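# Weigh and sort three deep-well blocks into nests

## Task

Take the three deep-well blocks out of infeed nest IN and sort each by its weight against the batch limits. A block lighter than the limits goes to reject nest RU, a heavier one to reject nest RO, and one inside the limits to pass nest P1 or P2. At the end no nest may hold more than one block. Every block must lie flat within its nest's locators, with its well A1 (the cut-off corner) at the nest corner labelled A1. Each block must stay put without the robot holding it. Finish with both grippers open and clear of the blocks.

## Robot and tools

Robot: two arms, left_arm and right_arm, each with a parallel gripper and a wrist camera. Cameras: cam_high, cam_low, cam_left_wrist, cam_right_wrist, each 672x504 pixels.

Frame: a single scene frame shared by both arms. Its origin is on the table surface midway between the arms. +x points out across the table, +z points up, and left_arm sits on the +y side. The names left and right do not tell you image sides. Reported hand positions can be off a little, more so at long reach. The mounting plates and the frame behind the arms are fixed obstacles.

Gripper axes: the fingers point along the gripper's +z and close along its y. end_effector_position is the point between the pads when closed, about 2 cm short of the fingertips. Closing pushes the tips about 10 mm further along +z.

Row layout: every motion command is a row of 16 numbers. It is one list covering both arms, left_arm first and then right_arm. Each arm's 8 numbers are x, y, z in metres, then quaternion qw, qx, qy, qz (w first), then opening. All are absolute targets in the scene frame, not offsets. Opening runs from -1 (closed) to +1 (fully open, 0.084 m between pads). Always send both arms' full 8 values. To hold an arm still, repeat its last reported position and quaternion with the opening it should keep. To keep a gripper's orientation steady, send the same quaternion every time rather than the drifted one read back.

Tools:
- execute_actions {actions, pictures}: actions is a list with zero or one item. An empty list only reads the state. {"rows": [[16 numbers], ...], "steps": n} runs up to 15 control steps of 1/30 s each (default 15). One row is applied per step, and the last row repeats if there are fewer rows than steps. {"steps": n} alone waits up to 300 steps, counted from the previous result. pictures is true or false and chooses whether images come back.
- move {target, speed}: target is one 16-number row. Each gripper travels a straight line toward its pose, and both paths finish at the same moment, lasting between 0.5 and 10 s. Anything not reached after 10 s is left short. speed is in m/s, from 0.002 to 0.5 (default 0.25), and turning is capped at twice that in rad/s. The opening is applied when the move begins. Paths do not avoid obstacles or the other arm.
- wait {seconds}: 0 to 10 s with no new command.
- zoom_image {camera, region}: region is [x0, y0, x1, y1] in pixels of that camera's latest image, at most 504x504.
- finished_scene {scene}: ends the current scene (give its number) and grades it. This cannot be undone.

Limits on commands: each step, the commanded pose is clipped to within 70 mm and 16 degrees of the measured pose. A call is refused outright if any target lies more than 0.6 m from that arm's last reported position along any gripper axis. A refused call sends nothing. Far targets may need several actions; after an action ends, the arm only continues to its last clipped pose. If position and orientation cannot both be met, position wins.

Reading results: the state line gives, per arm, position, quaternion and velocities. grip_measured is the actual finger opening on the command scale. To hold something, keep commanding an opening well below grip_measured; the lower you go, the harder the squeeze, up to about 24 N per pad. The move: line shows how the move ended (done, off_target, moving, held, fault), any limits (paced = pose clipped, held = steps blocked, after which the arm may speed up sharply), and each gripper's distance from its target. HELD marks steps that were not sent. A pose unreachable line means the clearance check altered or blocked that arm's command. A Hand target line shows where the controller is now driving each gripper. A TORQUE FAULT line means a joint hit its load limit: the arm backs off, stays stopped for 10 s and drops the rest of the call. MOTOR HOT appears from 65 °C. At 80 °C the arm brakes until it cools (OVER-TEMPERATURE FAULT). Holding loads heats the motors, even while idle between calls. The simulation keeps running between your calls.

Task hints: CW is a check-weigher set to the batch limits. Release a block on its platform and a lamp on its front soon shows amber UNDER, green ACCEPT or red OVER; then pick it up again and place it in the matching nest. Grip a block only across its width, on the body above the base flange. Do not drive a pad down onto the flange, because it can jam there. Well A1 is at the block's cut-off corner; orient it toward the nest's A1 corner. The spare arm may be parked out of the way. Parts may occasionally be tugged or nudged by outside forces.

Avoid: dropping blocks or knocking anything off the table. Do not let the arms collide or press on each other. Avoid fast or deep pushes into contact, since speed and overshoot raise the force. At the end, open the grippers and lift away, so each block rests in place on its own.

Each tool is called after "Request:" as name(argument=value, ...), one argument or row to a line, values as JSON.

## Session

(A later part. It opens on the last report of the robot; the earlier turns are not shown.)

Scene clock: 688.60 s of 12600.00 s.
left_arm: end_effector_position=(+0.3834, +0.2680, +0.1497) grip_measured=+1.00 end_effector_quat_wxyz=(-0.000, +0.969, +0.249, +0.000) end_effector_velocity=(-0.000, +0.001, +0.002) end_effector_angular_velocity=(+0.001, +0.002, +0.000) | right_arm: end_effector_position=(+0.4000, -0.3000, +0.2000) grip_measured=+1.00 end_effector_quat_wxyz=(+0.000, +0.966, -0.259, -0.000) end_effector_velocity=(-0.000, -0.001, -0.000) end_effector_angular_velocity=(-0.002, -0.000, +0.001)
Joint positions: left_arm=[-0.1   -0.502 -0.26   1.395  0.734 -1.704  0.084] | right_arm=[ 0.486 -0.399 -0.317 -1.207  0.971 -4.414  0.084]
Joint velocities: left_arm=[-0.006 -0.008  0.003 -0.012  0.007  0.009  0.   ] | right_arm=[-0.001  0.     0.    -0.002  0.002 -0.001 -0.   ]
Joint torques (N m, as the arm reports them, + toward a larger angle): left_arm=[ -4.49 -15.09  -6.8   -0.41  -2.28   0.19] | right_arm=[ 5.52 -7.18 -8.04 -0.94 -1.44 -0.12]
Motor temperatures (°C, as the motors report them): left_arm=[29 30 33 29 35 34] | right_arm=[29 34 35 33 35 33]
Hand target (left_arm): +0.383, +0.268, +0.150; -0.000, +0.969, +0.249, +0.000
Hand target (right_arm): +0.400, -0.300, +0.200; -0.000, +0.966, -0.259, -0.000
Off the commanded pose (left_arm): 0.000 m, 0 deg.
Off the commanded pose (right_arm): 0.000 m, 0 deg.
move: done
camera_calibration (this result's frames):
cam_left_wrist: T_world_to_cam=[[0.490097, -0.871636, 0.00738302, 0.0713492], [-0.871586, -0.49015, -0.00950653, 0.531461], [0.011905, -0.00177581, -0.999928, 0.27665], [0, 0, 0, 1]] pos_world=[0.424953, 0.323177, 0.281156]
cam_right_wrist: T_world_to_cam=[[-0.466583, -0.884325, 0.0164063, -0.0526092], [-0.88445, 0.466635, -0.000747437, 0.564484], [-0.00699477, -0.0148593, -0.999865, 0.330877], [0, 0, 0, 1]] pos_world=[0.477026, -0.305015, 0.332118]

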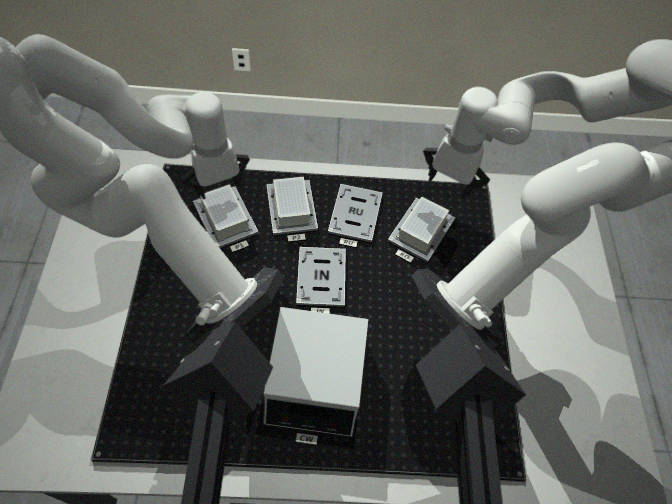

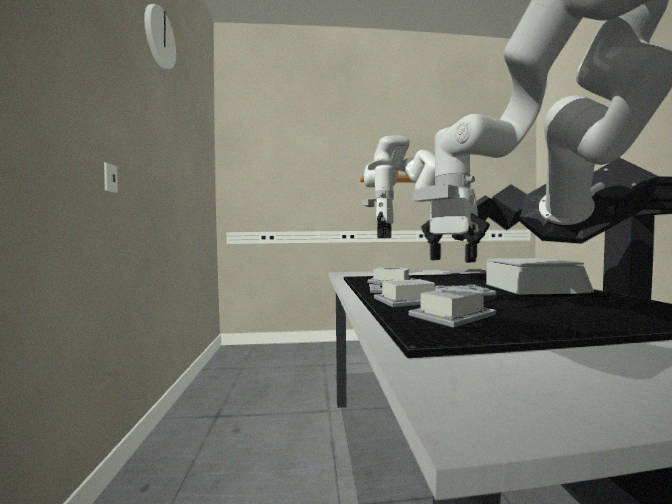

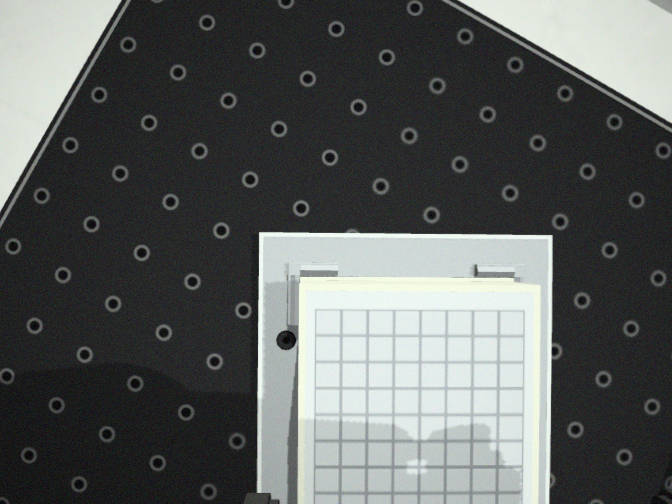

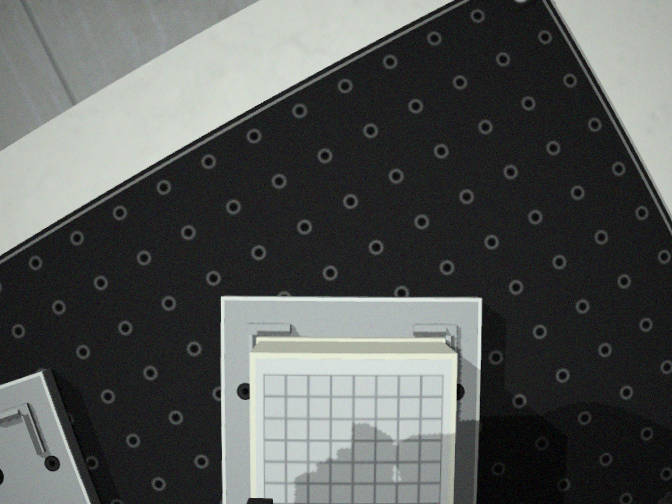

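Request:
execute_actions(
  actions=[],
)

Scene clock: 696.77 s of 12600.00 s.
left_arm: end_effector_position=(+0.3834, +0.2680, +0.1499) grip_measured=+1.00 end_effector_quat_wxyz=(-0.000, +0.969, +0.249, +0.000) end_effector_velocity=(+0.000, -0.000, +0.000) end_effector_angular_velocity=(+0.000, -0.000, +0.000) | right_arm: end_effector_position=(+0.4000, -0.3000, +0.2000) grip_measured=+1.00 end_effector_quat_wxyz=(-0.000, +0.966, -0.259, +0.000) end_effector_velocity=(+0.000, -0.000, -0.000) end_effector_angular_velocity=(-0.000, -0.001, +0.000)
Joint positions: left_arm=[-0.101 -0.503 -0.26   1.393  0.735 -1.703  0.084] | right_arm=[ 0.486 -0.399 -0.317 -1.207  0.971 -4.414  0.084]
Joint velocities: left_arm=[-0.001 -0.     0.    -0.001  0.001 -0.001 -0.   ] | right_arm=[-0.    -0.    -0.    -0.001 -0.     0.     0.   ]
Joint torques (N m, as the arm reports them, + toward a larger angle): left_arm=[ -4.39 -15.24  -6.82  -0.55  -2.27   0.01] | right_arm=[ 5.41 -7.36 -8.17 -0.77 -1.41 -0.23]
Motor temperatures (°C, as the motors report them): left_arm=[29 30 33 29 35 34] | right_arm=[29 34 35 33 35 33]
Hand target (left_arm): +0.383, +0.268, +0.150; -0.000, +0.969, +0.249, +0.000
Hand target (right_arm): +0.400, -0.300, +0.200; -0.000, +0.966, -0.259, -0.000
Off the commanded pose (left_arm): 0.000 m, 0 deg.
Off the commanded pose (right_arm): 0.000 m, 0 deg.
Steps of this call (steps 1 to 90: nothing new was sent; then 5.17 s passed at rest). Readings (end_effector_position):
1: left_arm (+0.3834, +0.2680, +0.1497) | right_arm (+0.4000, -0.3000, +0.2000)
2: left_arm (+0.3834, +0.2680, +0.1498) | right_arm (+0.4000, -0.3000, +0.2000)
4: left_arm (+0.3834, +0.2680, +0.1498) | right_arm (+0.4000, -0.3000, +0.2000)
8: left_arm (+0.3834, +0.2680, +0.1499) | right_arm (+0.4000, -0.3000, +0.2000)
90: the state above
camera_calibration (this result's frames):
cam_left_wrist: T_world_to_cam=[[0.490124, -0.871622, 0.00734918, 0.0713445], [-0.871572, -0.490176, -0.00951713, 0.531507], [0.0118977, -0.00174076, -0.999928, 0.276867], [0, 0, 0, 1]] pos_world=[0.424985, 0.323199, 0.281381]
cam_right_wrist: T_world_to_cam=[[-0.466583, -0.884325, 0.016406, -0.0526089], [-0.88445, 0.466635, -0.000747568, 0.564484], [-0.00699451, -0.0148591, -0.999865, 0.330877], [0, 0, 0, 1]] pos_world=[0.477026, -0.305015, 0.332118]

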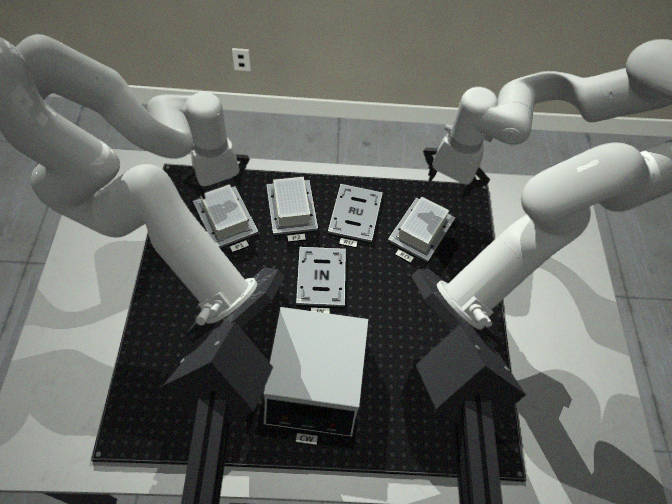

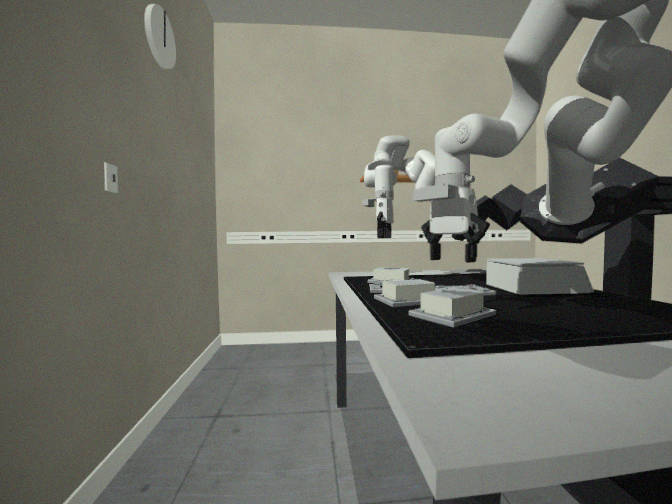

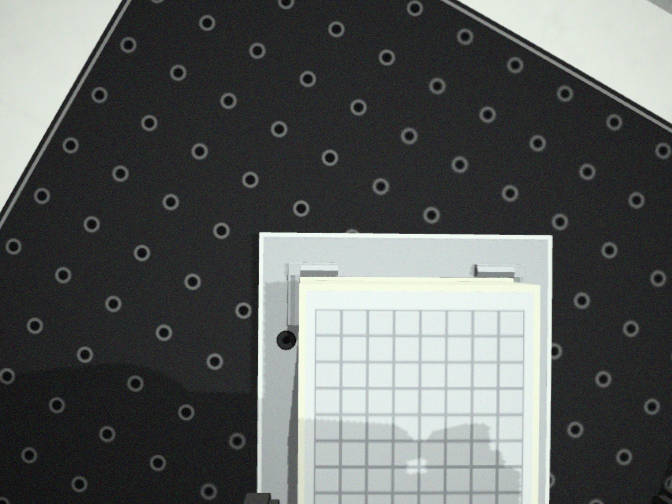

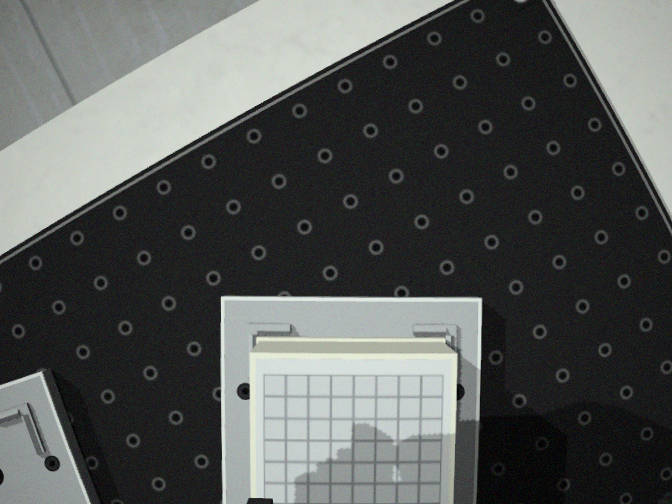

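Request:
finished_scene(
  scene=2,
)

The scene is finished: the task was done.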